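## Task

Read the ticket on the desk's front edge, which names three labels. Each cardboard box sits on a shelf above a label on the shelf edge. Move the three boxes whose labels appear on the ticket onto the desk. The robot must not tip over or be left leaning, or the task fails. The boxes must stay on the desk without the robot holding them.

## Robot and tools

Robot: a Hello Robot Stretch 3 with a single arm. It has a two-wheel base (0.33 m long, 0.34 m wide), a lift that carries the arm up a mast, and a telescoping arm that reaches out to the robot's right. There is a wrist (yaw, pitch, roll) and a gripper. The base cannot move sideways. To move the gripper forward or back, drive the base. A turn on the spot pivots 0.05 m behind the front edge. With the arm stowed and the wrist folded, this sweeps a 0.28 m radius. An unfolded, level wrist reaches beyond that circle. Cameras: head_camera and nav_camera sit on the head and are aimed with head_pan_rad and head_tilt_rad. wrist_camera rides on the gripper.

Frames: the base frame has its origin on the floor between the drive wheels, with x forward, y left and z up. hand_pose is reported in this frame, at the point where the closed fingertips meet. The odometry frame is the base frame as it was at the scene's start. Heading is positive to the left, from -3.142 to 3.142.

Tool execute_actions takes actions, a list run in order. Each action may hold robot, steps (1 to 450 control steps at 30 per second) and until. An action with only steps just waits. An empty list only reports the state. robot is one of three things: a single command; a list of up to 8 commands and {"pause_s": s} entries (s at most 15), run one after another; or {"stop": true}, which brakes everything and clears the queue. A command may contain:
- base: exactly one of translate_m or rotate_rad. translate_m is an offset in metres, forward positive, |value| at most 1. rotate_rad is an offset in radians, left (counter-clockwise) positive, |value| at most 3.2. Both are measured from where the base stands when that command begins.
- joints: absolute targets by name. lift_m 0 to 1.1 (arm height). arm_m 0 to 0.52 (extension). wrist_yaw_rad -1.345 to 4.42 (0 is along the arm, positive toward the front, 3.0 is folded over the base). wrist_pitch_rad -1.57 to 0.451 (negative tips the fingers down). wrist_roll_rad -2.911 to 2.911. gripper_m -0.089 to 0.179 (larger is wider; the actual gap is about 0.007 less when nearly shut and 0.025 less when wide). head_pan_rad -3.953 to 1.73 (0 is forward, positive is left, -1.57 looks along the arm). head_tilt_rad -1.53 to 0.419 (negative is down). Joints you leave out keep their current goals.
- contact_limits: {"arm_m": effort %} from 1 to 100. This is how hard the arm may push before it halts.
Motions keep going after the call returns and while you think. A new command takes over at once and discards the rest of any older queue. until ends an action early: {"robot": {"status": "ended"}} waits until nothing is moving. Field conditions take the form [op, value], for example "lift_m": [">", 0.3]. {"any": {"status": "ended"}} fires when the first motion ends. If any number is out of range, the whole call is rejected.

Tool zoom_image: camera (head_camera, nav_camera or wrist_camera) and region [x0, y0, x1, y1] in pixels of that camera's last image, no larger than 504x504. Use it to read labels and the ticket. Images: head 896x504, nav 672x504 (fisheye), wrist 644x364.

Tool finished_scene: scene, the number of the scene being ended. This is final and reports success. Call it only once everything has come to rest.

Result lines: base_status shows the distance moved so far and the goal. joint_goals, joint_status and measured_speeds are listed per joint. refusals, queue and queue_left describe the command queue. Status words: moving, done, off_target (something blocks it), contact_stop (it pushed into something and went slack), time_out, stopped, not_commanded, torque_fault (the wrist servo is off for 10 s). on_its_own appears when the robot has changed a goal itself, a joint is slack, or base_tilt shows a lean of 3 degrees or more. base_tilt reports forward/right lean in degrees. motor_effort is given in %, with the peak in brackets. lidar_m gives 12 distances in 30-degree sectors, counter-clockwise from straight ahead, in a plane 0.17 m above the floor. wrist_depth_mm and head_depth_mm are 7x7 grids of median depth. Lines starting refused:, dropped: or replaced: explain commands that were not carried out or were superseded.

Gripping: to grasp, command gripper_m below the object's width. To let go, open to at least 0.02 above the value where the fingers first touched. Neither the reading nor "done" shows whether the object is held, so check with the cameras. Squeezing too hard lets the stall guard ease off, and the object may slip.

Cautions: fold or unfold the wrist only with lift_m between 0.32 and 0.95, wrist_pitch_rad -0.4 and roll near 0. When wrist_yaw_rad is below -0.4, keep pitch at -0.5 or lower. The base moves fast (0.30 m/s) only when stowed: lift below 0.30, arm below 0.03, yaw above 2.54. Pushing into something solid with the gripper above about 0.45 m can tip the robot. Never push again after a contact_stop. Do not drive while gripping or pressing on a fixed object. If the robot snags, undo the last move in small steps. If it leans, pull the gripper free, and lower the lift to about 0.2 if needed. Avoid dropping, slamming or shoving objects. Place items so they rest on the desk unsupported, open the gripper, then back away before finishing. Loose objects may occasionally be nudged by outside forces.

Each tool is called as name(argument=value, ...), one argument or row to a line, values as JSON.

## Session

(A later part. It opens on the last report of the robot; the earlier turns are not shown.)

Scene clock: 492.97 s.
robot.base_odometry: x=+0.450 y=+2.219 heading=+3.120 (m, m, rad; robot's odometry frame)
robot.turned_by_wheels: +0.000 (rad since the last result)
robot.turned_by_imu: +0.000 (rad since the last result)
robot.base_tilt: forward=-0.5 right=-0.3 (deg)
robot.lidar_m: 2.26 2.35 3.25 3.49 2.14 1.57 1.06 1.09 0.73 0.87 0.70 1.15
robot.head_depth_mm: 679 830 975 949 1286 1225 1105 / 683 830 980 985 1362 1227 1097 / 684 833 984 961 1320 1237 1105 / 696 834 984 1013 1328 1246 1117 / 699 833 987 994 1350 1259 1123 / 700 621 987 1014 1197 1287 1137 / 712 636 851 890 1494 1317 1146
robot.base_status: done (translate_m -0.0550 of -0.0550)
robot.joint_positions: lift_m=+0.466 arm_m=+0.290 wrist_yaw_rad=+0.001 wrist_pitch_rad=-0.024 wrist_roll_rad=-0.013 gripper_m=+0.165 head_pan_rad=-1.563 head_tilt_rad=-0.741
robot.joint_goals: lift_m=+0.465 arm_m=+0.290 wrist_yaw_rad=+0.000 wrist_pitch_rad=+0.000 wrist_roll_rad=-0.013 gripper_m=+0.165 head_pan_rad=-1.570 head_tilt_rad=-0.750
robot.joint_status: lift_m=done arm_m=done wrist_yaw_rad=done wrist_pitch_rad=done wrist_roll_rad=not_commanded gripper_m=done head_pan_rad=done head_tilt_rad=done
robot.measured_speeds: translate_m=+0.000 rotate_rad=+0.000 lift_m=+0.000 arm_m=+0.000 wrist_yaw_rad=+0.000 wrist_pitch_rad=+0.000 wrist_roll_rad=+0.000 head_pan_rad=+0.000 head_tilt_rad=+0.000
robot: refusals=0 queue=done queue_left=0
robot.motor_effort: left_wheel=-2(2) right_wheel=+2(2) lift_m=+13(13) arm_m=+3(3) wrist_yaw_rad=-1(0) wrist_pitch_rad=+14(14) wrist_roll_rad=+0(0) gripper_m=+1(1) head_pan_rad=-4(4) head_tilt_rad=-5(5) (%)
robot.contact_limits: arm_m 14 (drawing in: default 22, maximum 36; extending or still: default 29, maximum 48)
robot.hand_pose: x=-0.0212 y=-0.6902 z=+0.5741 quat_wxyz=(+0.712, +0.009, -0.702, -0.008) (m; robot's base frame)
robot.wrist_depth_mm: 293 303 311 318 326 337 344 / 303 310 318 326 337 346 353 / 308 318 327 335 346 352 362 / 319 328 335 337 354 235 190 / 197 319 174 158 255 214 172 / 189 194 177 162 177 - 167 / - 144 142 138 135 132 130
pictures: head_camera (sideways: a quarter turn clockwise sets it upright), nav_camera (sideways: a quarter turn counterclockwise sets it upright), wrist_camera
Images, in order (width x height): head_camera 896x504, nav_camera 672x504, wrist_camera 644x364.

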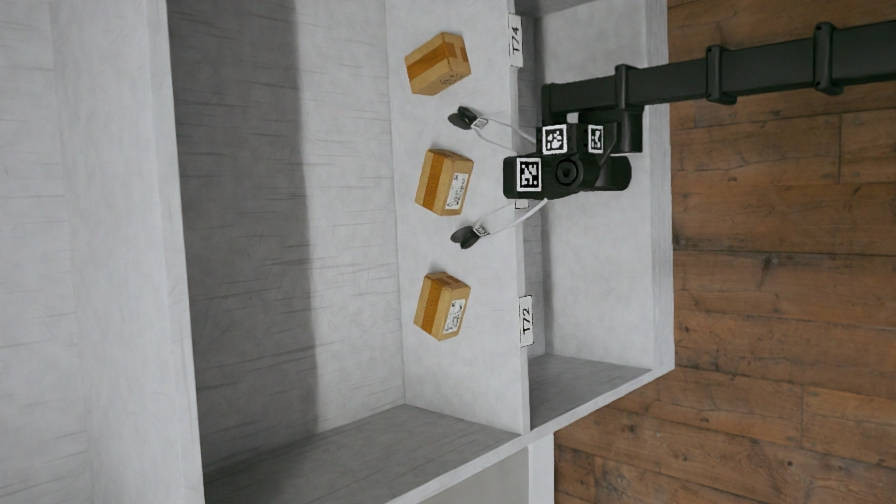

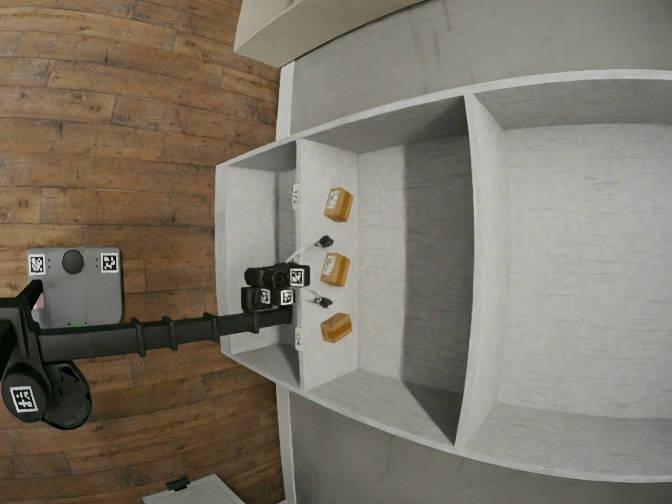

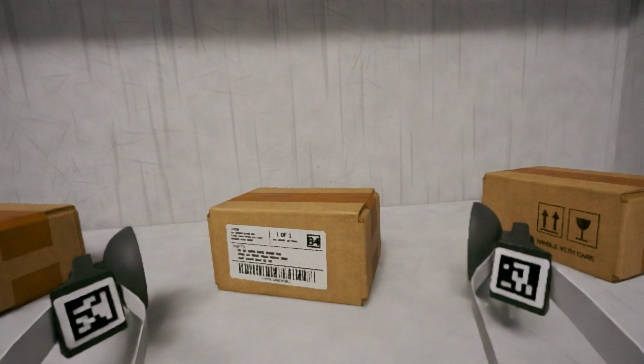

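execute_actions(
  actions=[
    {"robot":{"joints":{"arm_m":0.325},"contact_limits":{"arm_m":14}},"steps":450,"until":{"robot":{"status":"ended"}}},
    {"robot":{"joints":{"gripper_m":0.09}},"steps":450,"until":{"robot":{"status":"ended"}}},
  ],
)

Scene clock: 504.53 s.
robot.base_odometry: x=+0.450 y=+2.219 heading=+3.120 (m, m, rad; robot's odometry frame)
robot.turned_by_wheels: +0.000 (rad since the last result)
robot.turned_by_imu: +0.000 (rad since the last result)
robot.base_tilt: forward=-0.7 right=-0.3 (deg)
robot.lidar_m: 2.26 2.34 3.23 3.51 2.15 1.57 1.06 1.10 0.73 0.87 0.70 1.16
robot.head_depth_mm: 680 828 974 945 1293 1223 1105 / 684 830 977 965 - 1231 1096 / 683 832 980 963 1287 1235 1105 / 696 833 984 996 1329 1252 1113 / 699 834 983 993 1345 1262 1129 / 699 620 988 1009 1188 1291 1136 / 713 638 853 889 1497 1313 1149
robot.base_status: done (translate_m -0.0550 of -0.0550)
robot.joint_positions: lift_m=+0.466 arm_m=+0.325 wrist_yaw_rad=+0.001 wrist_pitch_rad=-0.024 wrist_roll_rad=-0.013 gripper_m=+0.090 head_pan_rad=-1.563 head_tilt_rad=-0.741
robot.joint_goals: lift_m=+0.465 arm_m=+0.325 wrist_yaw_rad=+0.000 wrist_pitch_rad=+0.000 wrist_roll_rad=-0.013 gripper_m=+0.090 head_pan_rad=-1.570 head_tilt_rad=-0.750
robot.joint_status: lift_m=done arm_m=done wrist_yaw_rad=done wrist_pitch_rad=done wrist_roll_rad=not_commanded gripper_m=done head_pan_rad=done head_tilt_rad=done
robot.measured_speeds: translate_m=+0.000 rotate_rad=+0.000 lift_m=+0.000 arm_m=+0.000 wrist_yaw_rad=+0.000 wrist_pitch_rad=+0.000 wrist_roll_rad=+0.000 head_pan_rad=+0.000 head_tilt_rad=+0.000
robot: refusals=0 queue=done queue_left=0
robot.motor_effort: left_wheel=-2(2) right_wheel=+2(2) lift_m=+13(13) arm_m=+3(3) wrist_yaw_rad=-1(1) wrist_pitch_rad=+14(14) wrist_roll_rad=+0(0) gripper_m=-6(82) head_pan_rad=-4(5) head_tilt_rad=-6(5) (%)
robot.contact_limits: arm_m 14 (drawing in: default 22, maximum 36; extending or still: default 29, maximum 48)
robot.hand_pose: x=-0.0212 y=-0.7252 z=+0.5741 quat_wxyz=(+0.712, +0.009, -0.702, -0.008) (m; robot's base frame)
robot.wrist_depth_mm: 265 270 278 284 293 301 308 / 271 278 285 293 301 309 318 / 277 284 293 299 310 318 326 / 285 292 298 306 315 322 186 / 290 296 141 132 127 213 163 / 189 206 143 131 123 171 158 / 153 138 142 131 127 132 129
pictures: head_camera (sideways: a quarter turn clockwise sets it upright), nav_camera (sideways: a quarter turn counterclockwise sets it upright), wrist_camera
Images, in order (width x height): head_camera 896x504, nav_camera 672x504, wrist_camera 644x364.

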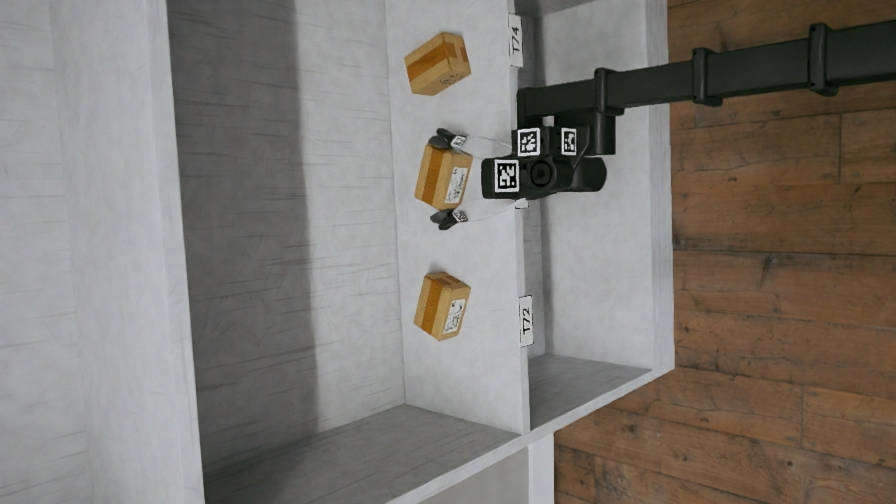

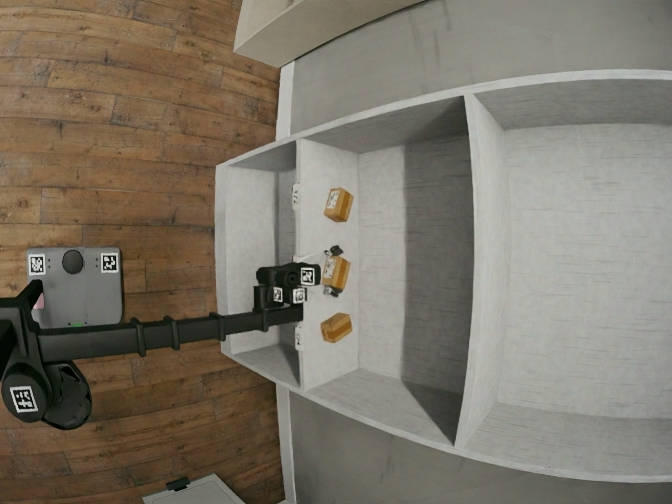

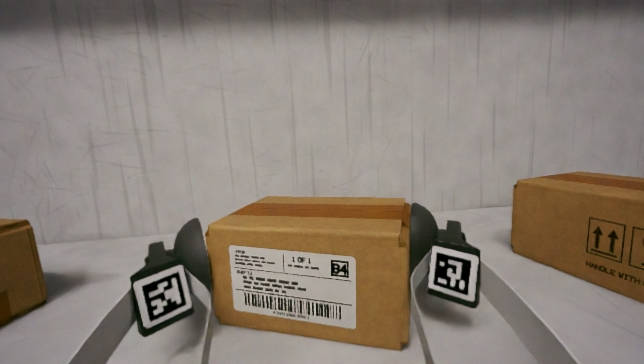

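execute_actions(
  actions=[
    {"robot":{"joints":{"gripper_m":0.045}},"steps":60,"until":{"robot":{"status":"ended"}}},
    {"steps":10},
    {"robot":{"joints":{"lift_m":0.495}},"steps":200,"until":{"robot":{"status":"ended"}}},
  ],
)

Scene clock: 510.97 s.
robot.base_odometry: x=+0.450 y=+2.219 heading=+3.120 (m, m, rad; robot's odometry frame)
robot.turned_by_wheels: +0.000 (rad since the last result)
robot.turned_by_imu: +0.000 (rad since the last result)
robot.base_tilt: forward=-0.7 right=-0.3 (deg)
robot.lidar_m: 2.26 2.34 3.25 3.49 2.15 1.57 1.07 1.09 0.73 0.87 0.70 1.16
robot.head_depth_mm: 679 828 975 950 1293 1221 1091 / 681 829 981 982 1283 1226 1100 / 685 830 978 953 1285 1236 1100 / 696 836 982 997 1338 1247 1110 / 697 835 987 995 1347 1263 1126 / 699 620 987 1010 1193 1296 1135 / 714 636 854 892 1496 1309 1143
robot.base_status: done (translate_m -0.0550 of -0.0550)
robot.joint_positions: lift_m=+0.494 arm_m=+0.325 wrist_yaw_rad=+0.001 wrist_pitch_rad=-0.029 wrist_roll_rad=-0.013 gripper_m=+0.052 head_pan_rad=-1.563 head_tilt_rad=-0.741
robot.joint_goals: lift_m=+0.495 arm_m=+0.325 wrist_yaw_rad=+0.000 wrist_pitch_rad=+0.000 wrist_roll_rad=-0.013 gripper_m=+0.051 head_pan_rad=-1.570 head_tilt_rad=-0.750
robot.joint_status: lift_m=done arm_m=done wrist_yaw_rad=done wrist_pitch_rad=done wrist_roll_rad=not_commanded gripper_m=done head_pan_rad=done head_tilt_rad=done
robot.measured_speeds: translate_m=+0.000 rotate_rad=+0.000 lift_m=+0.000 arm_m=+0.000 wrist_yaw_rad=+0.000 wrist_pitch_rad=+0.000 wrist_roll_rad=+0.000 head_pan_rad=+0.000 head_tilt_rad=+0.000
robot: refusals=0 queue=done queue_left=0
robot.on_its_own: gripper_m is held at +0.051, not at your +0.045, by its stall guard, which is still easing
robot.motor_effort: left_wheel=-2(2) right_wheel=+2(2) lift_m=+40(44) arm_m=+3(4) wrist_yaw_rad=-1(0) wrist_pitch_rad=+17(17) wrist_roll_rad=+0(0) gripper_m=-15(94) head_pan_rad=-3(3) head_tilt_rad=-5(5) (%)
robot.contact_limits: arm_m 14 (drawing in: default 22, maximum 36; extending or still: default 29, maximum 48)
robot.hand_pose: x=-0.0212 y=-0.7251 z=+0.6016 quat_wxyz=(+0.712, +0.011, -0.702, -0.010) (m; robot's base frame)
robot.wrist_depth_mm: 264 270 278 283 293 300 309 / 270 278 285 293 302 308 318 / 278 283 293 300 306 317 327 / 283 291 302 308 317 327 338 / 292 299 140 130 125 297 180 / 246 267 140 129 122 203 166 / 180 180 174 137 161 172 162
pictures: head_camera (sideways: a quarter turn clockwise sets it upright), nav_camera (sideways: a quarter turn counterclockwise sets it upright), wrist_camera
Images, in order (width x height): head_camera 896x504, nav_camera 672x504, wrist_camera 644x364.

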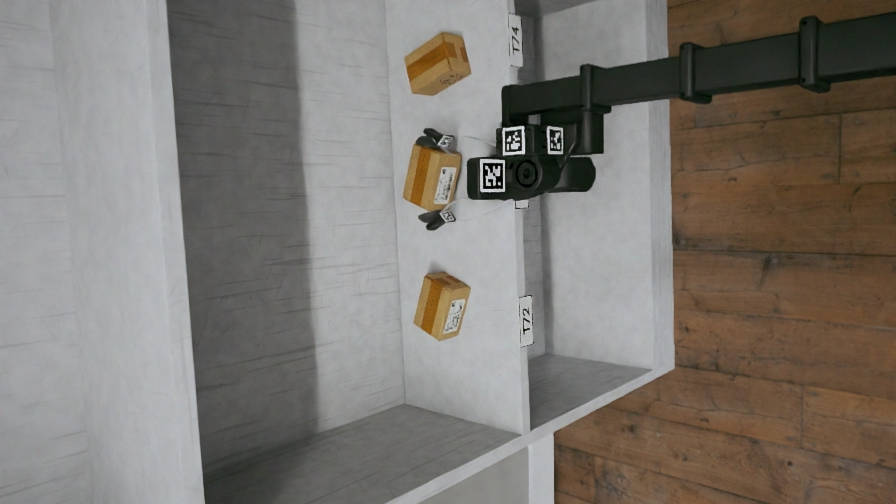

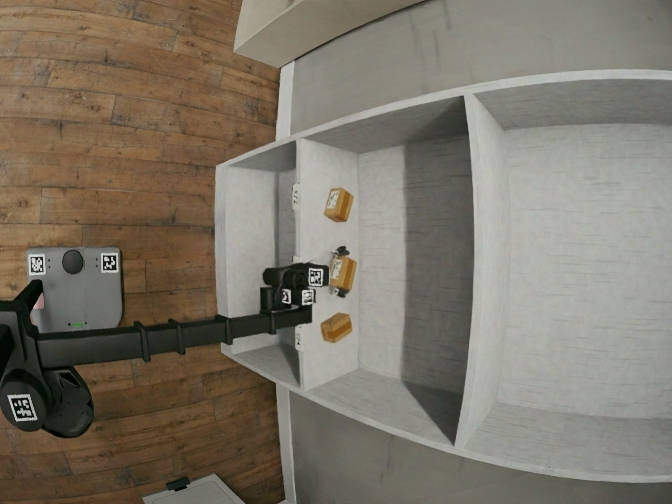

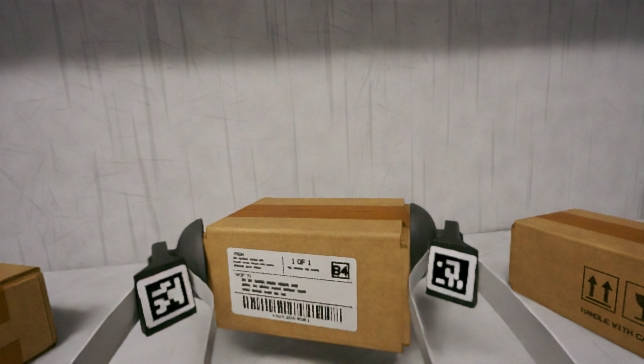

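execute_actions(
  actions=[
    {"robot":{"joints":{"gripper_m":0.062,"arm_m":0.0}},"steps":300,"until":{"robot":{"status":"ended"}}},
  ],
)

Scene clock: 518.93 s.
robot.base_odometry: x=+0.450 y=+2.219 heading=+3.120 (m, m, rad; robot's odometry frame)
robot.turned_by_wheels: +0.000 (rad since the last result)
robot.turned_by_imu: +0.000 (rad since the last result)
robot.base_tilt: forward=-0.7 right=-0.2 (deg)
robot.lidar_m: 2.25 2.35 3.25 3.44 2.14 1.57 1.06 1.09 0.73 0.87 0.70 1.15
robot.head_depth_mm: 679 829 975 947 1296 1225 1118 / 683 830 977 964 1338 1226 1133 / 684 832 977 997 1306 1262 1104 / 695 834 983 1010 1335 1256 1113 / 699 834 989 995 1347 1263 1127 / 700 619 988 1013 1193 1294 1137 / 713 637 854 889 1493 1304 1145
robot.base_status: done (translate_m -0.0550 of -0.0550)
robot.joint_positions: lift_m=+0.494 arm_m=+0.000 wrist_yaw_rad=+0.001 wrist_pitch_rad=-0.030 wrist_roll_rad=-0.013 gripper_m=+0.063 head_pan_rad=-1.563 head_tilt_rad=-0.741
robot.joint_goals: lift_m=+0.495 arm_m=+0.000 wrist_yaw_rad=+0.000 wrist_pitch_rad=+0.000 wrist_roll_rad=-0.013 gripper_m=+0.062 head_pan_rad=-1.570 head_tilt_rad=-0.750
robot.joint_status: lift_m=done arm_m=done wrist_yaw_rad=done wrist_pitch_rad=done wrist_roll_rad=not_commanded gripper_m=done head_pan_rad=done head_tilt_rad=done
robot.measured_speeds: translate_m=+0.000 rotate_rad=+0.000 lift_m=+0.000 arm_m=+0.000 wrist_yaw_rad=+0.000 wrist_pitch_rad=+0.000 wrist_roll_rad=+0.000 head_pan_rad=+0.000 head_tilt_rad=+0.000
robot: refusals=0 queue=done queue_left=0
robot.motor_effort: left_wheel=-2(2) right_wheel=+2(1) lift_m=+40(41) arm_m=-4(3) wrist_yaw_rad=-1(1) wrist_pitch_rad=+18(18) wrist_roll_rad=+0(0) gripper_m=-17(28) head_pan_rad=-4(4) head_tilt_rad=-6(6) (%)
robot.hand_pose: x=-0.0213 y=-0.4007 z=+0.6013 quat_wxyz=(+0.712, +0.011, -0.702, -0.011) (m; robot's base frame)
robot.wrist_depth_mm: 540 566 590 592 616 555 408 / 525 581 599 612 633 558 429 / 516 593 617 629 642 570 436 / 510 602 617 644 497 516 445 / 414 400 140 130 124 503 473 / 463 607 140 129 122 537 478 / 475 671 689 138 726 662 819
pictures: head_camera (sideways: a quarter turn clockwise sets it upright), nav_camera (sideways: a quarter turn counterclockwise sets it upright), wrist_camera
Images, in order (width x height): head_camera 896x504, nav_camera 672x504, wrist_camera 644x364.

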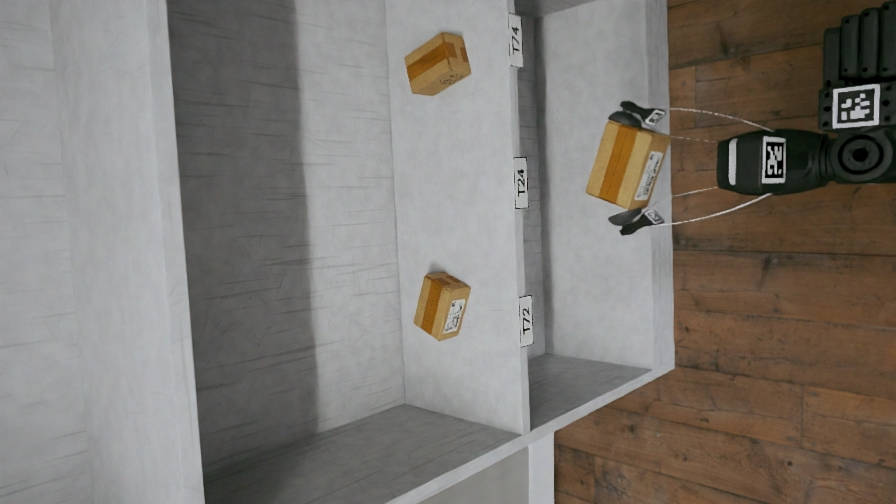

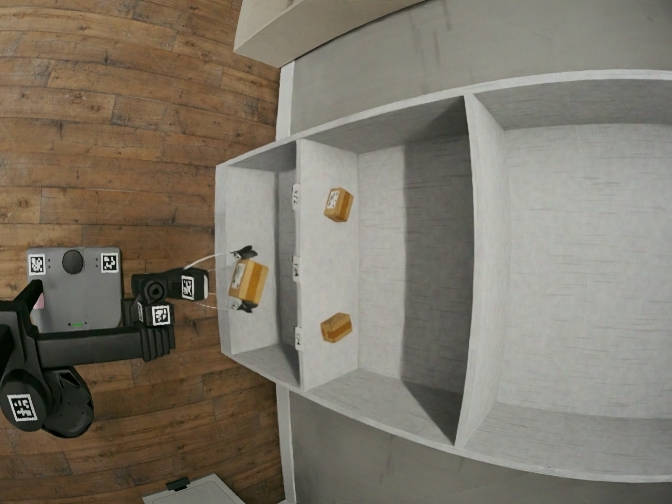

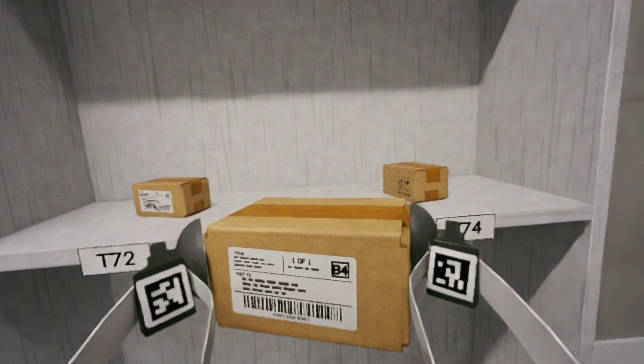

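execute_actions(
  actions=[
    {"robot":[{"base":{"rotate_rad":1.55},"joints":{"head_pan_rad":0.0,"head_tilt_rad":-0.5}},{"base":{"translate_m":1.0},"joints":{"lift_m":0.93}},{"base":{"translate_m":1.0}},{"base":{"translate_m":0.2}},{"base":{"rotate_rad":1.55},"joints":{"head_pan_rad":-1.57,"head_tilt_rad":-0.45}}],"steps":450,"until":{"robot":{"status":"ended"}}},
    {"steps":450,"until":{"robot":{"status":"ended"}}},
    {"steps":450,"until":{"robot":{"status":"ended"}}},
  ],
)

Scene clock: 587.43 s.
robot.base_odometry: x=+0.356 y=+0.021 heading=-0.064 (m, m, rad; robot's odometry frame)
robot.turned_by_wheels: +3.100 (rad since the last result)
robot.turned_by_imu: +3.152 (rad since the last result)
robot.base_tilt: forward=-0.6 right=-0.3 (deg)
robot.lidar_m: 1.53 1.59 2.13 2.83 3.24 2.33 2.22 2.28 1.11 1.21 1.70 1.61
robot.head_depth_mm: 1341 1449 1052 1424 1756 1503 - / 1343 1455 1005 1734 390 - - / 1351 1464 1032 867 413 - 1221 / 1350 1483 1059 1849 1762 1493 1252 / 1359 1493 1087 1800 1850 1518 1260 / 1363 1495 1208 1849 1942 1544 1267 / 1357 1490 1648 1859 1960 1544 1279
robot.base_status: done (rotate_rad +1.5499 of +1.5500)
robot.joint_positions: lift_m=+0.929 arm_m=+0.000 wrist_yaw_rad=+0.001 wrist_pitch_rad=-0.030 wrist_roll_rad=-0.013 gripper_m=+0.063 head_pan_rad=-1.563 head_tilt_rad=-0.458
robot.joint_goals: lift_m=+0.930 arm_m=+0.000 wrist_yaw_rad=+0.000 wrist_pitch_rad=+0.000 wrist_roll_rad=-0.013 gripper_m=+0.062 head_pan_rad=-1.570 head_tilt_rad=-0.450
robot.joint_status: lift_m=done arm_m=done wrist_yaw_rad=done wrist_pitch_rad=done wrist_roll_rad=not_commanded gripper_m=done head_pan_rad=done head_tilt_rad=done
robot.measured_speeds: translate_m=+0.000 rotate_rad=+0.000 lift_m=+0.000 arm_m=+0.000 wrist_yaw_rad=+0.000 wrist_pitch_rad=+0.000 wrist_roll_rad=+0.000 head_pan_rad=+0.000 head_tilt_rad=+0.000
robot: refusals=0 queue=done queue_left=0
robot.motor_effort: left_wheel=-3(6) right_wheel=+2(9) lift_m=+40(41) arm_m=-4(4) wrist_yaw_rad=+0(1) wrist_pitch_rad=+18(18) wrist_roll_rad=+0(0) gripper_m=-16(16) head_pan_rad=-4(54) head_tilt_rad=+5(32) (%)
robot.hand_pose: x=-0.0213 y=-0.4007 z=+1.0362 quat_wxyz=(+0.712, +0.011, -0.702, -0.011) (m; robot's base frame)
robot.wrist_depth_mm: - - - - - - - / - - - - - - - / - - - - - - - / - - 991 883 815 892 946 / - - 140 130 124 - - / - - 140 129 122 - - / - - - 137 - - -
pictures: head_camera (sideways: a quarter turn clockwise sets it upright), nav_camera (sideways: a quarter turn counterclockwise sets it upright), wrist_camera
Images, in order (width x height): head_camera 896x504, nav_camera 672x504, wrist_camera 644x364.

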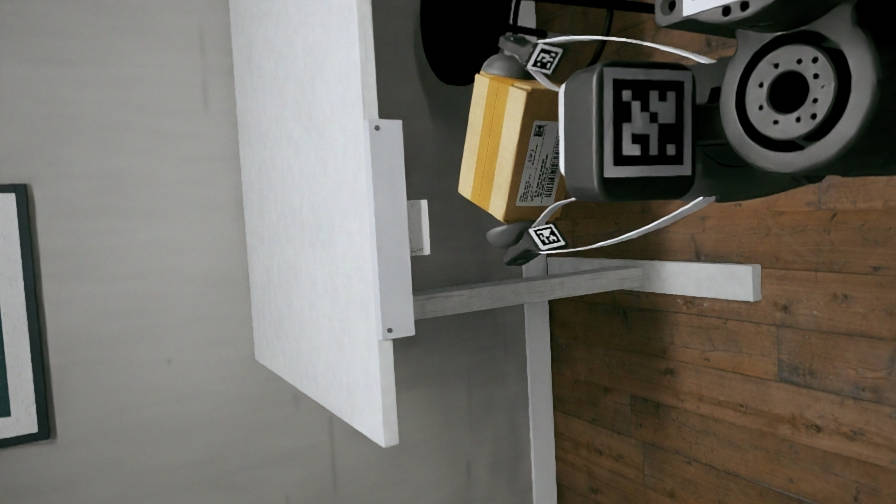

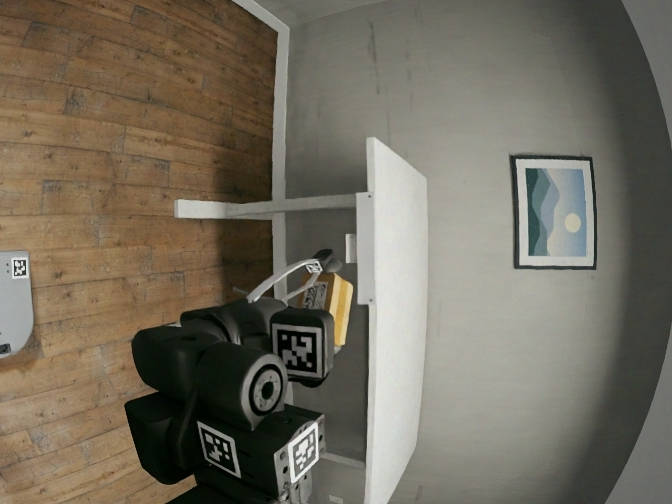

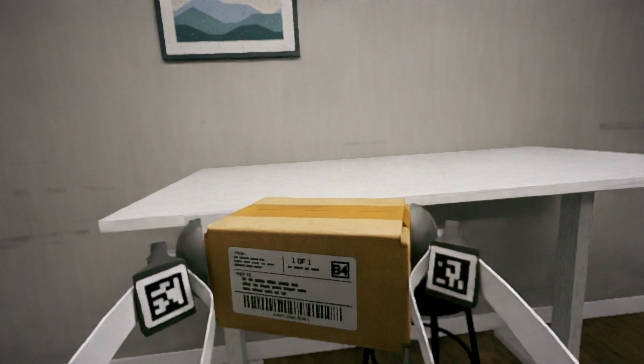

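execute_actions(
  actions=[
    {"robot":{"joints":{"arm_m":0.52,"lift_m":0.90},"contact_limits":{"arm_m":14}},"steps":450,"until":{"robot":{"status":"ended"}}},
  ],
)

Scene clock: 603.50 s.
robot.base_odometry: x=+0.356 y=+0.021 heading=-0.064 (m, m, rad; robot's odometry frame)
robot.turned_by_wheels: +0.000 (rad since the last result)
robot.turned_by_imu: +0.000 (rad since the last result)
robot.base_tilt: forward=-0.6 right=-0.3 (deg)
robot.lidar_m: 1.53 1.60 2.13 2.82 3.24 2.33 2.22 2.28 1.11 1.21 1.70 1.61
robot.head_depth_mm: 1342 1449 1098 - 1758 1443 1219 / 1343 1459 - 1836 1787 1467 1227 / 1344 1461 1269 1851 1873 1486 1236 / 1353 1488 1062 1839 1812 1507 1242 / 1349 1487 1091 1798 1851 1521 1258 / 1354 1491 1198 1850 1931 1530 1268 / 1366 1494 1653 1858 1946 1548 1279
robot.base_status: done (rotate_rad +1.5499 of +1.5500)
robot.joint_positions: lift_m=+0.901 arm_m=+0.519 wrist_yaw_rad=+0.001 wrist_pitch_rad=-0.031 wrist_roll_rad=-0.013 gripper_m=+0.063 head_pan_rad=-1.563 head_tilt_rad=-0.458
robot.joint_goals: lift_m=+0.900 arm_m=+0.520 wrist_yaw_rad=+0.000 wrist_pitch_rad=+0.000 wrist_roll_rad=-0.013 gripper_m=+0.062 head_pan_rad=-1.570 head_tilt_rad=-0.450
robot.joint_status: lift_m=done arm_m=done wrist_yaw_rad=done wrist_pitch_rad=done wrist_roll_rad=not_commanded gripper_m=done head_pan_rad=done head_tilt_rad=done
robot.measured_speeds: translate_m=+0.000 rotate_rad=+0.000 lift_m=+0.000 arm_m=+0.000 wrist_yaw_rad=+0.000 wrist_pitch_rad=+0.000 wrist_roll_rad=+0.000 head_pan_rad=+0.000 head_tilt_rad=+0.000
robot: refusals=0 queue=done queue_left=0
robot.motor_effort: left_wheel=-2(2) right_wheel=+2(3) lift_m=+13(40) arm_m=+3(4) wrist_yaw_rad=+0(1) wrist_pitch_rad=+18(18) wrist_roll_rad=+0(0) gripper_m=-17(16) head_pan_rad=-4(5) head_tilt_rad=+5(6) (%)
robot.contact_limits: arm_m 14 (drawing in: default 22, maximum 36; extending or still: default 29, maximum 48)
robot.hand_pose: x=-0.0213 y=-0.9192 z=+1.0073 quat_wxyz=(+0.712, +0.011, -0.702, -0.011) (m; robot's base frame)
robot.wrist_depth_mm: 787 813 824 860 884 922 940 / 800 827 861 890 904 922 978 / 827 858 890 906 919 956 998 / 847 858 764 686 636 591 548 / 427 409 140 130 125 333 317 / 271 274 141 129 122 235 224 / 200 184 179 137 164 176 173
pictures: head_camera (sideways: a quarter turn clockwise sets it upright), nav_camera (sideways: a quarter turn counterclockwise sets it upright), wrist_camera
Images, in order (width x height): head_camera 896x504, nav_camera 672x504, wrist_camera 644x364.

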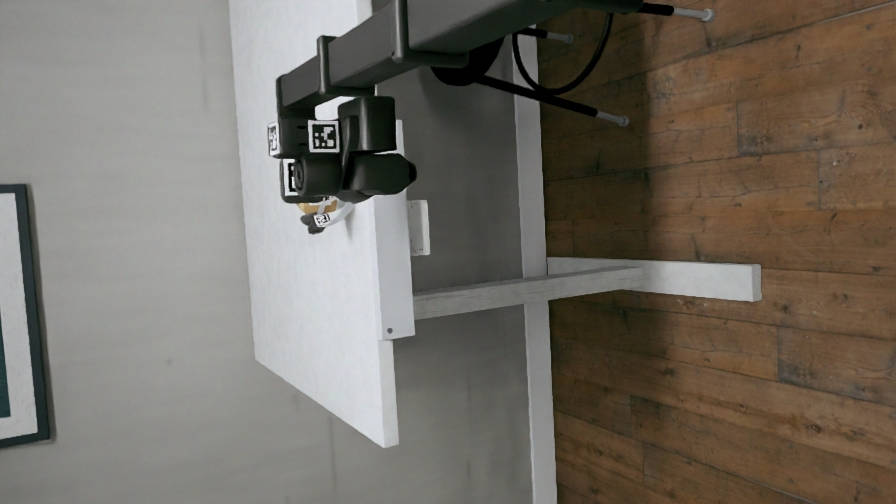

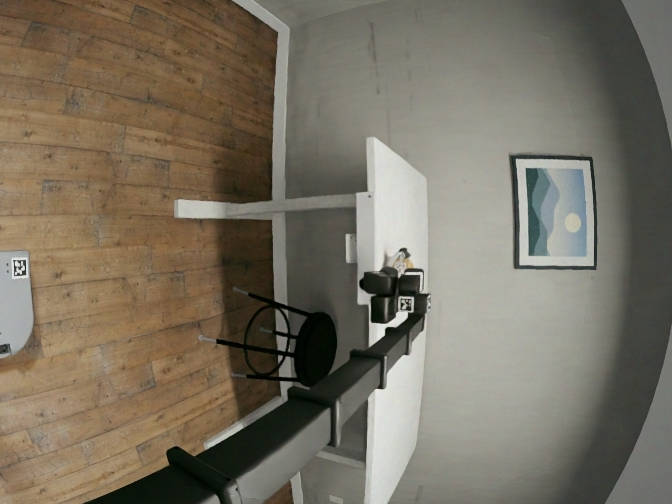

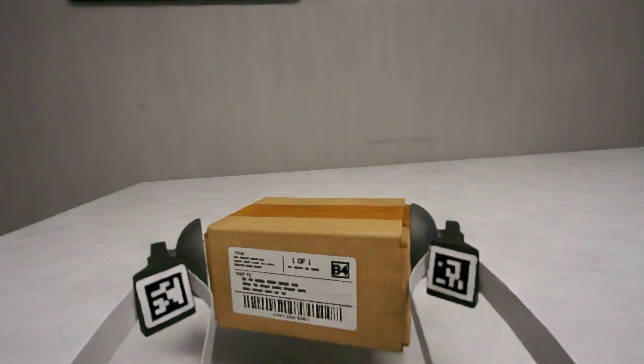

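execute_actions(
  actions=[
    {"robot":{"joints":{"lift_m":0.872}},"steps":200,"until":{"robot":{"status":"ended"}}},
  ],
)

Scene clock: 616.43 s.
robot.base_odometry: x=+0.356 y=+0.021 heading=-0.064 (m, m, rad; robot's odometry frame)
robot.turned_by_wheels: +0.000 (rad since the last result)
robot.turned_by_imu: +0.000 (rad since the last result)
robot.base_tilt: forward=-0.7 right=-0.3 (deg)
robot.lidar_m: 1.53 1.60 2.14 2.83 3.22 2.33 2.22 2.28 1.11 1.21 1.70 1.62
robot.head_depth_mm: 1340 1451 1054 - 1756 1455 1215 / 1345 1453 1166 1852 1785 1470 1228 / 1351 1471 1206 1871 1858 1490 1236 / 1344 1476 1058 1840 1816 1497 1244 / 1353 1482 1093 1778 1849 1515 1256 / 1358 1489 1204 1856 1939 1535 1269 / 1361 1480 1658 1859 1974 1546 1278
robot.base_status: done (rotate_rad +1.5499 of +1.5500)
robot.joint_positions: lift_m=+0.873 arm_m=+0.519 wrist_yaw_rad=+0.001 wrist_pitch_rad=-0.031 wrist_roll_rad=-0.013 gripper_m=+0.063 head_pan_rad=-1.563 head_tilt_rad=-0.458
robot.joint_goals: lift_m=+0.872 arm_m=+0.520 wrist_yaw_rad=+0.000 wrist_pitch_rad=+0.000 wrist_roll_rad=-0.013 gripper_m=+0.062 head_pan_rad=-1.570 head_tilt_rad=-0.450
robot.joint_status: lift_m=done arm_m=done wrist_yaw_rad=done wrist_pitch_rad=done wrist_roll_rad=not_commanded gripper_m=done head_pan_rad=done head_tilt_rad=done
robot.measured_speeds: translate_m=+0.000 rotate_rad=+0.000 lift_m=+0.000 arm_m=+0.000 wrist_yaw_rad=+0.000 wrist_pitch_rad=+0.000 wrist_roll_rad=+0.000 head_pan_rad=+0.000 head_tilt_rad=+0.000
robot: refusals=0 queue=done queue_left=0
robot.motor_effort: left_wheel=-1(2) right_wheel=+3(3) lift_m=+13(12) arm_m=+3(3) wrist_yaw_rad=+0(1) wrist_pitch_rad=+18(18) wrist_roll_rad=+0(0) gripper_m=-16(16) head_pan_rad=-5(4) head_tilt_rad=+5(5) (%)
robot.contact_limits: arm_m 14 (drawing in: default 22, maximum 36; extending or still: default 29, maximum 48)
robot.hand_pose: x=-0.0213 y=-0.9192 z=+0.9793 quat_wxyz=(+0.712, +0.011, -0.702, -0.011) (m; robot's base frame)
robot.wrist_depth_mm: 772 802 821 858 872 910 939 / 788 827 857 868 918 917 948 / 823 848 886 906 916 970 992 / 844 648 584 532 491 453 421 / 324 312 140 130 125 256 243 / 207 210 140 129 122 181 172 / 156 141 143 133 127 136 133
pictures: head_camera (sideways: a quarter turn clockwise sets it upright), nav_camera (sideways: a quarter turn counterclockwise sets it upright), wrist_camera
Images, in order (width x height): head_camera 896x504, nav_camera 672x504, wrist_camera 644x364.

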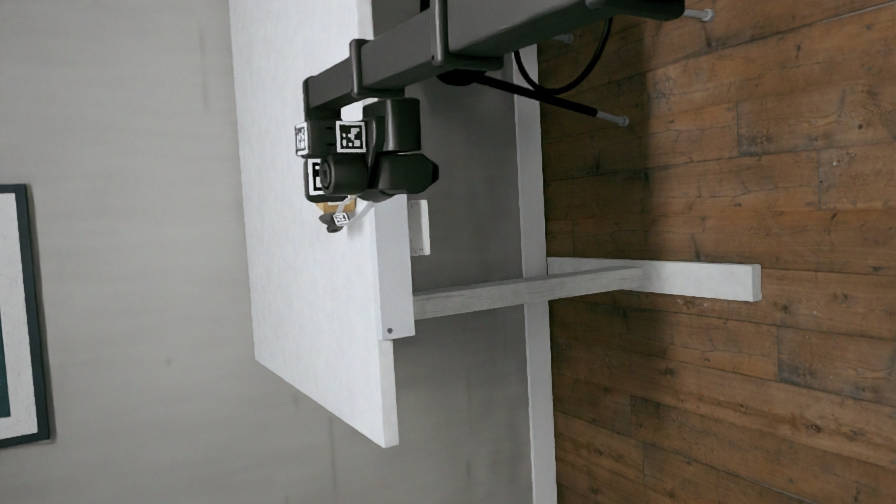

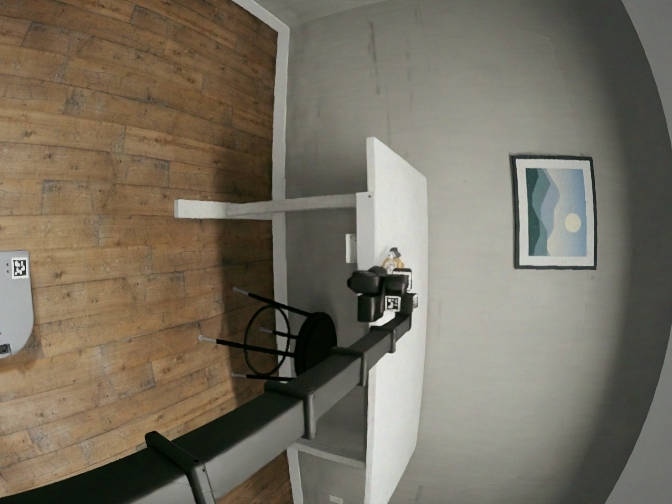

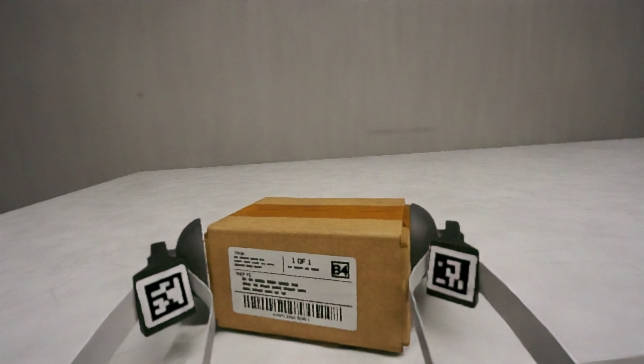

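execute_actions(
  actions=[
    {"robot":[{"joints":{"lift_m":0.868}},{"joints":{"gripper_m":0.14}}],"steps":200,"until":{"robot":{"status":"ended"}}},
  ],
)

Scene clock: 624.03 s.
robot.base_odometry: x=+0.356 y=+0.021 heading=-0.064 (m, m, rad; robot's odometry frame)
robot.turned_by_wheels: +0.000 (rad since the last result)
robot.turned_by_imu: +0.000 (rad since the last result)
robot.base_tilt: forward=-0.6 right=-0.3 (deg)
robot.lidar_m: 1.53 1.60 2.13 2.83 3.22 2.33 2.22 2.29 1.11 1.22 1.69 1.61
robot.head_depth_mm: 1343 1454 1057 - 1708 1446 1216 / 1345 1453 1173 1868 1780 1471 1226 / 1349 1460 1206 1864 1867 1473 1227 / 1346 1483 1071 1838 1817 1496 1248 / 1356 1479 1091 1788 1850 1510 1257 / 1354 1488 1207 1853 1945 1535 1260 / 1358 1490 1657 1865 1981 1548 1284
robot.base_status: done (rotate_rad +1.5499 of +1.5500)
robot.joint_positions: lift_m=+0.869 arm_m=+0.519 wrist_yaw_rad=+0.001 wrist_pitch_rad=-0.026 wrist_roll_rad=-0.013 gripper_m=+0.140 head_pan_rad=-1.563 head_tilt_rad=-0.458
robot.joint_goals: lift_m=+0.868 arm_m=+0.520 wrist_yaw_rad=+0.000 wrist_pitch_rad=+0.000 wrist_roll_rad=-0.013 gripper_m=+0.140 head_pan_rad=-1.570 head_tilt_rad=-0.450
robot.joint_status: lift_m=done arm_m=done wrist_yaw_rad=done wrist_pitch_rad=done wrist_roll_rad=not_commanded gripper_m=done head_pan_rad=done head_tilt_rad=done
robot.measured_speeds: translate_m=+0.000 rotate_rad=+0.000 lift_m=+0.000 arm_m=+0.000 wrist_yaw_rad=+0.000 wrist_pitch_rad=+0.000 wrist_roll_rad=+0.000 head_pan_rad=+0.000 head_tilt_rad=+0.000
robot: refusals=0 queue=done queue_left=0
robot.motor_effort: left_wheel=-2(3) right_wheel=+2(2) lift_m=+13(13) arm_m=+3(3) wrist_yaw_rad=-1(1) wrist_pitch_rad=+15(18) wrist_roll_rad=+1(0) gripper_m=+1(81) head_pan_rad=-4(4) head_tilt_rad=+5(5) (%)
robot.contact_limits: arm_m 14 (drawing in: default 22, maximum 36; extending or still: default 29, maximum 48)
robot.hand_pose: x=-0.0213 y=-0.9193 z=+0.9767 quat_wxyz=(+0.712, +0.010, -0.702, -0.009) (m; robot's base frame)
robot.wrist_depth_mm: 791 796 821 864 873 926 935 / 806 815 837 878 916 933 983 / 816 847 891 916 937 959 979 / 841 658 587 535 483 449 413 / 318 331 143 131 146 268 238 / 203 - 145 132 156 - 167 / - 139 142 132 127 132 129
pictures: head_camera (sideways: a quarter turn clockwise sets it upright), nav_camera (sideways: a quarter turn counterclockwise sets it upright), wrist_camera
Images, in order (width x height): head_camera 896x504, nav_camera 672x504, wrist_camera 644x364.

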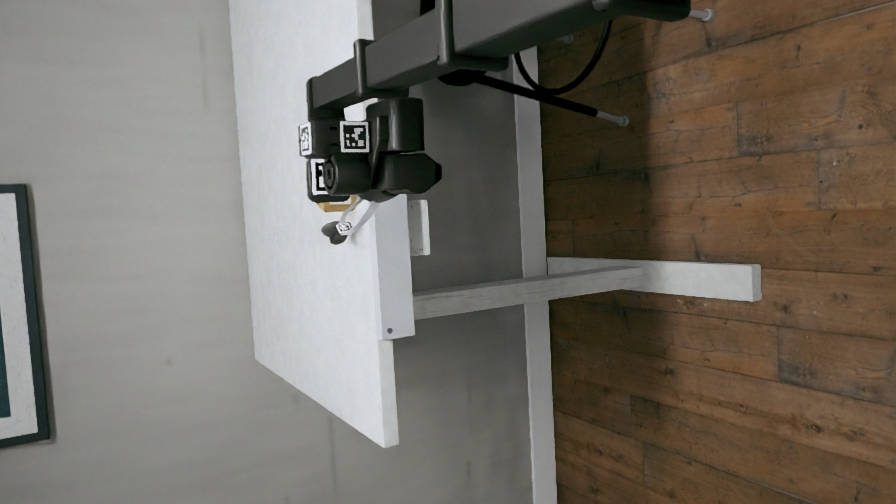

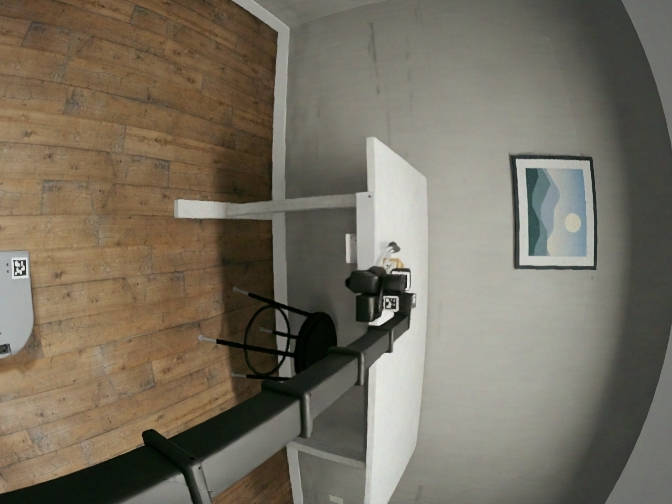

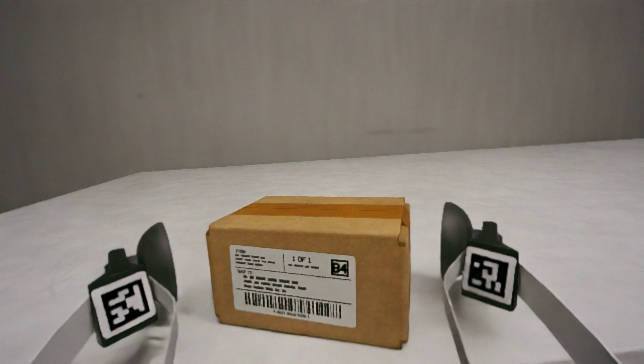

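execute_actions(
  actions=[
    {"robot":[{"joints":{"arm_m":0.1,"lift_m":0.89}},{"base":{"rotate_rad":1.676},"joints":{"arm_m":0.0,"head_pan_rad":0.0,"head_tilt_rad":-0.5}},{"base":{"translate_m":1.0},"joints":{"lift_m":0.468,"gripper_m":0.165}},{"base":{"translate_m":1.0}},{"base":{"translate_m":0.2}},{"base":{"rotate_rad":1.508},"joints":{"head_pan_rad":-1.57,"head_tilt_rad":-0.75,"arm_m":0.08}},{"joints":{"arm_m":0.18}}],"steps":450,"until":{"robot":{"status":"ended"}}},
    {"steps":450,"until":{"robot":{"status":"ended"}}},
    {"steps":450,"until":{"robot":{"status":"ended"}}},
  ],
)

Scene clock: 701.20 s.
robot.base_odometry: x=+0.265 y=+2.219 heading=+3.120 (m, m, rad; robot's odometry frame)
robot.turned_by_wheels: +3.184 (rad since the last result)
robot.turned_by_imu: +3.237 (rad since the last result)
robot.base_tilt: forward=-0.6 right=-0.3 (deg)
robot.lidar_m: 2.07 2.15 2.96 3.44 2.40 1.76 1.25 1.28 0.85 0.71 0.63 1.00
robot.head_depth_mm: 678 828 975 975 1297 1219 1100 / 681 833 974 984 1338 - 1100 / 683 831 979 973 1365 1233 1107 / 696 830 987 1016 1307 1249 1116 / 696 741 907 967 1428 1283 1125 / 588 585 1039 1301 1490 1296 1140 / 769 905 1073 1307 1508 1310 1145
robot.base_status: done (rotate_rad +1.5079 of +1.5080)
robot.joint_positions: lift_m=+0.469 arm_m=+0.180 wrist_yaw_rad=+0.000 wrist_pitch_rad=-0.024 wrist_roll_rad=-0.013 gripper_m=+0.165 head_pan_rad=-1.563 head_tilt_rad=-0.741
robot.joint_goals: lift_m=+0.468 arm_m=+0.180 wrist_yaw_rad=+0.000 wrist_pitch_rad=+0.000 wrist_roll_rad=-0.013 gripper_m=+0.165 head_pan_rad=-1.570 head_tilt_rad=-0.750
robot.joint_status: lift_m=done arm_m=done wrist_yaw_rad=done wrist_pitch_rad=done wrist_roll_rad=not_commanded gripper_m=done head_pan_rad=done head_tilt_rad=done
robot.measured_speeds: translate_m=+0.000 rotate_rad=+0.000 lift_m=+0.000 arm_m=+0.000 wrist_yaw_rad=+0.000 wrist_pitch_rad=+0.000 wrist_roll_rad=+0.000 head_pan_rad=+0.000 head_tilt_rad=+0.000
robot: refusals=0 queue=done queue_left=0
robot.motor_effort: left_wheel=-2(7) right_wheel=+2(9) lift_m=+13(40) arm_m=+3(4) wrist_yaw_rad=-1(1) wrist_pitch_rad=+14(15) wrist_roll_rad=+0(0) gripper_m=+0(79) head_pan_rad=-4(51) head_tilt_rad=-5(30) (%)
robot.hand_pose: x=-0.0213 y=-0.5802 z=+0.5772 quat_wxyz=(+0.712, +0.009, -0.702, -0.008) (m; robot's base frame)
robot.wrist_depth_mm: 282 397 416 424 436 445 464 / 275 409 423 436 448 457 476 / 272 411 434 447 459 474 489 / 266 403 445 327 464 474 345 / 262 315 297 282 271 283 250 / 213 202 197 198 203 - 212 / - 347 194 504 516 542 554
pictures: head_camera (sideways: a quarter turn clockwise sets it upright), nav_camera (sideways: a quarter turn counterclockwise sets it upright), wrist_camera
Images, in order (width x height): head_camera 896x504, nav_camera 672x504, wrist_camera 644x364.

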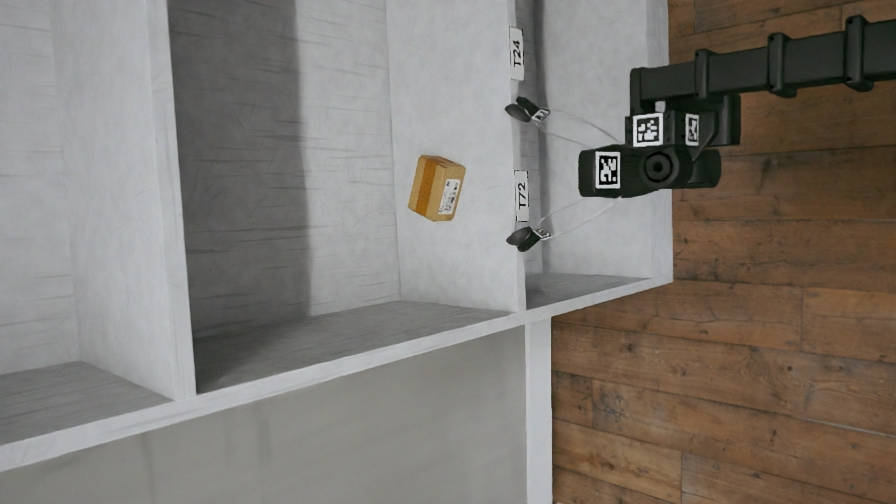

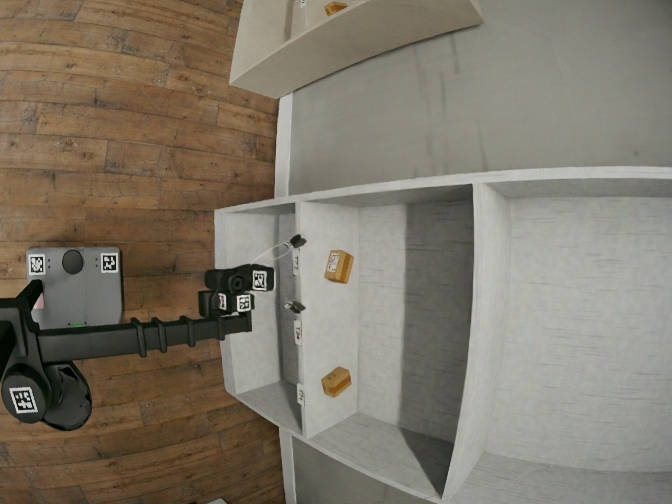

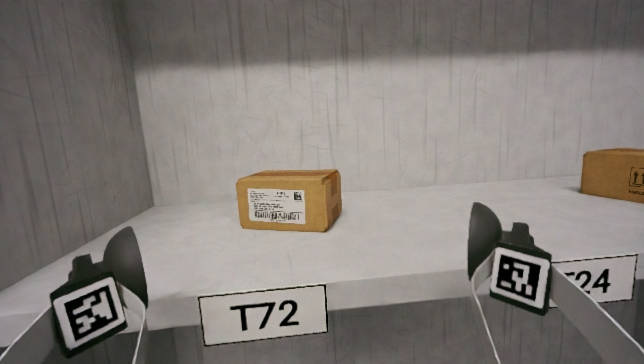

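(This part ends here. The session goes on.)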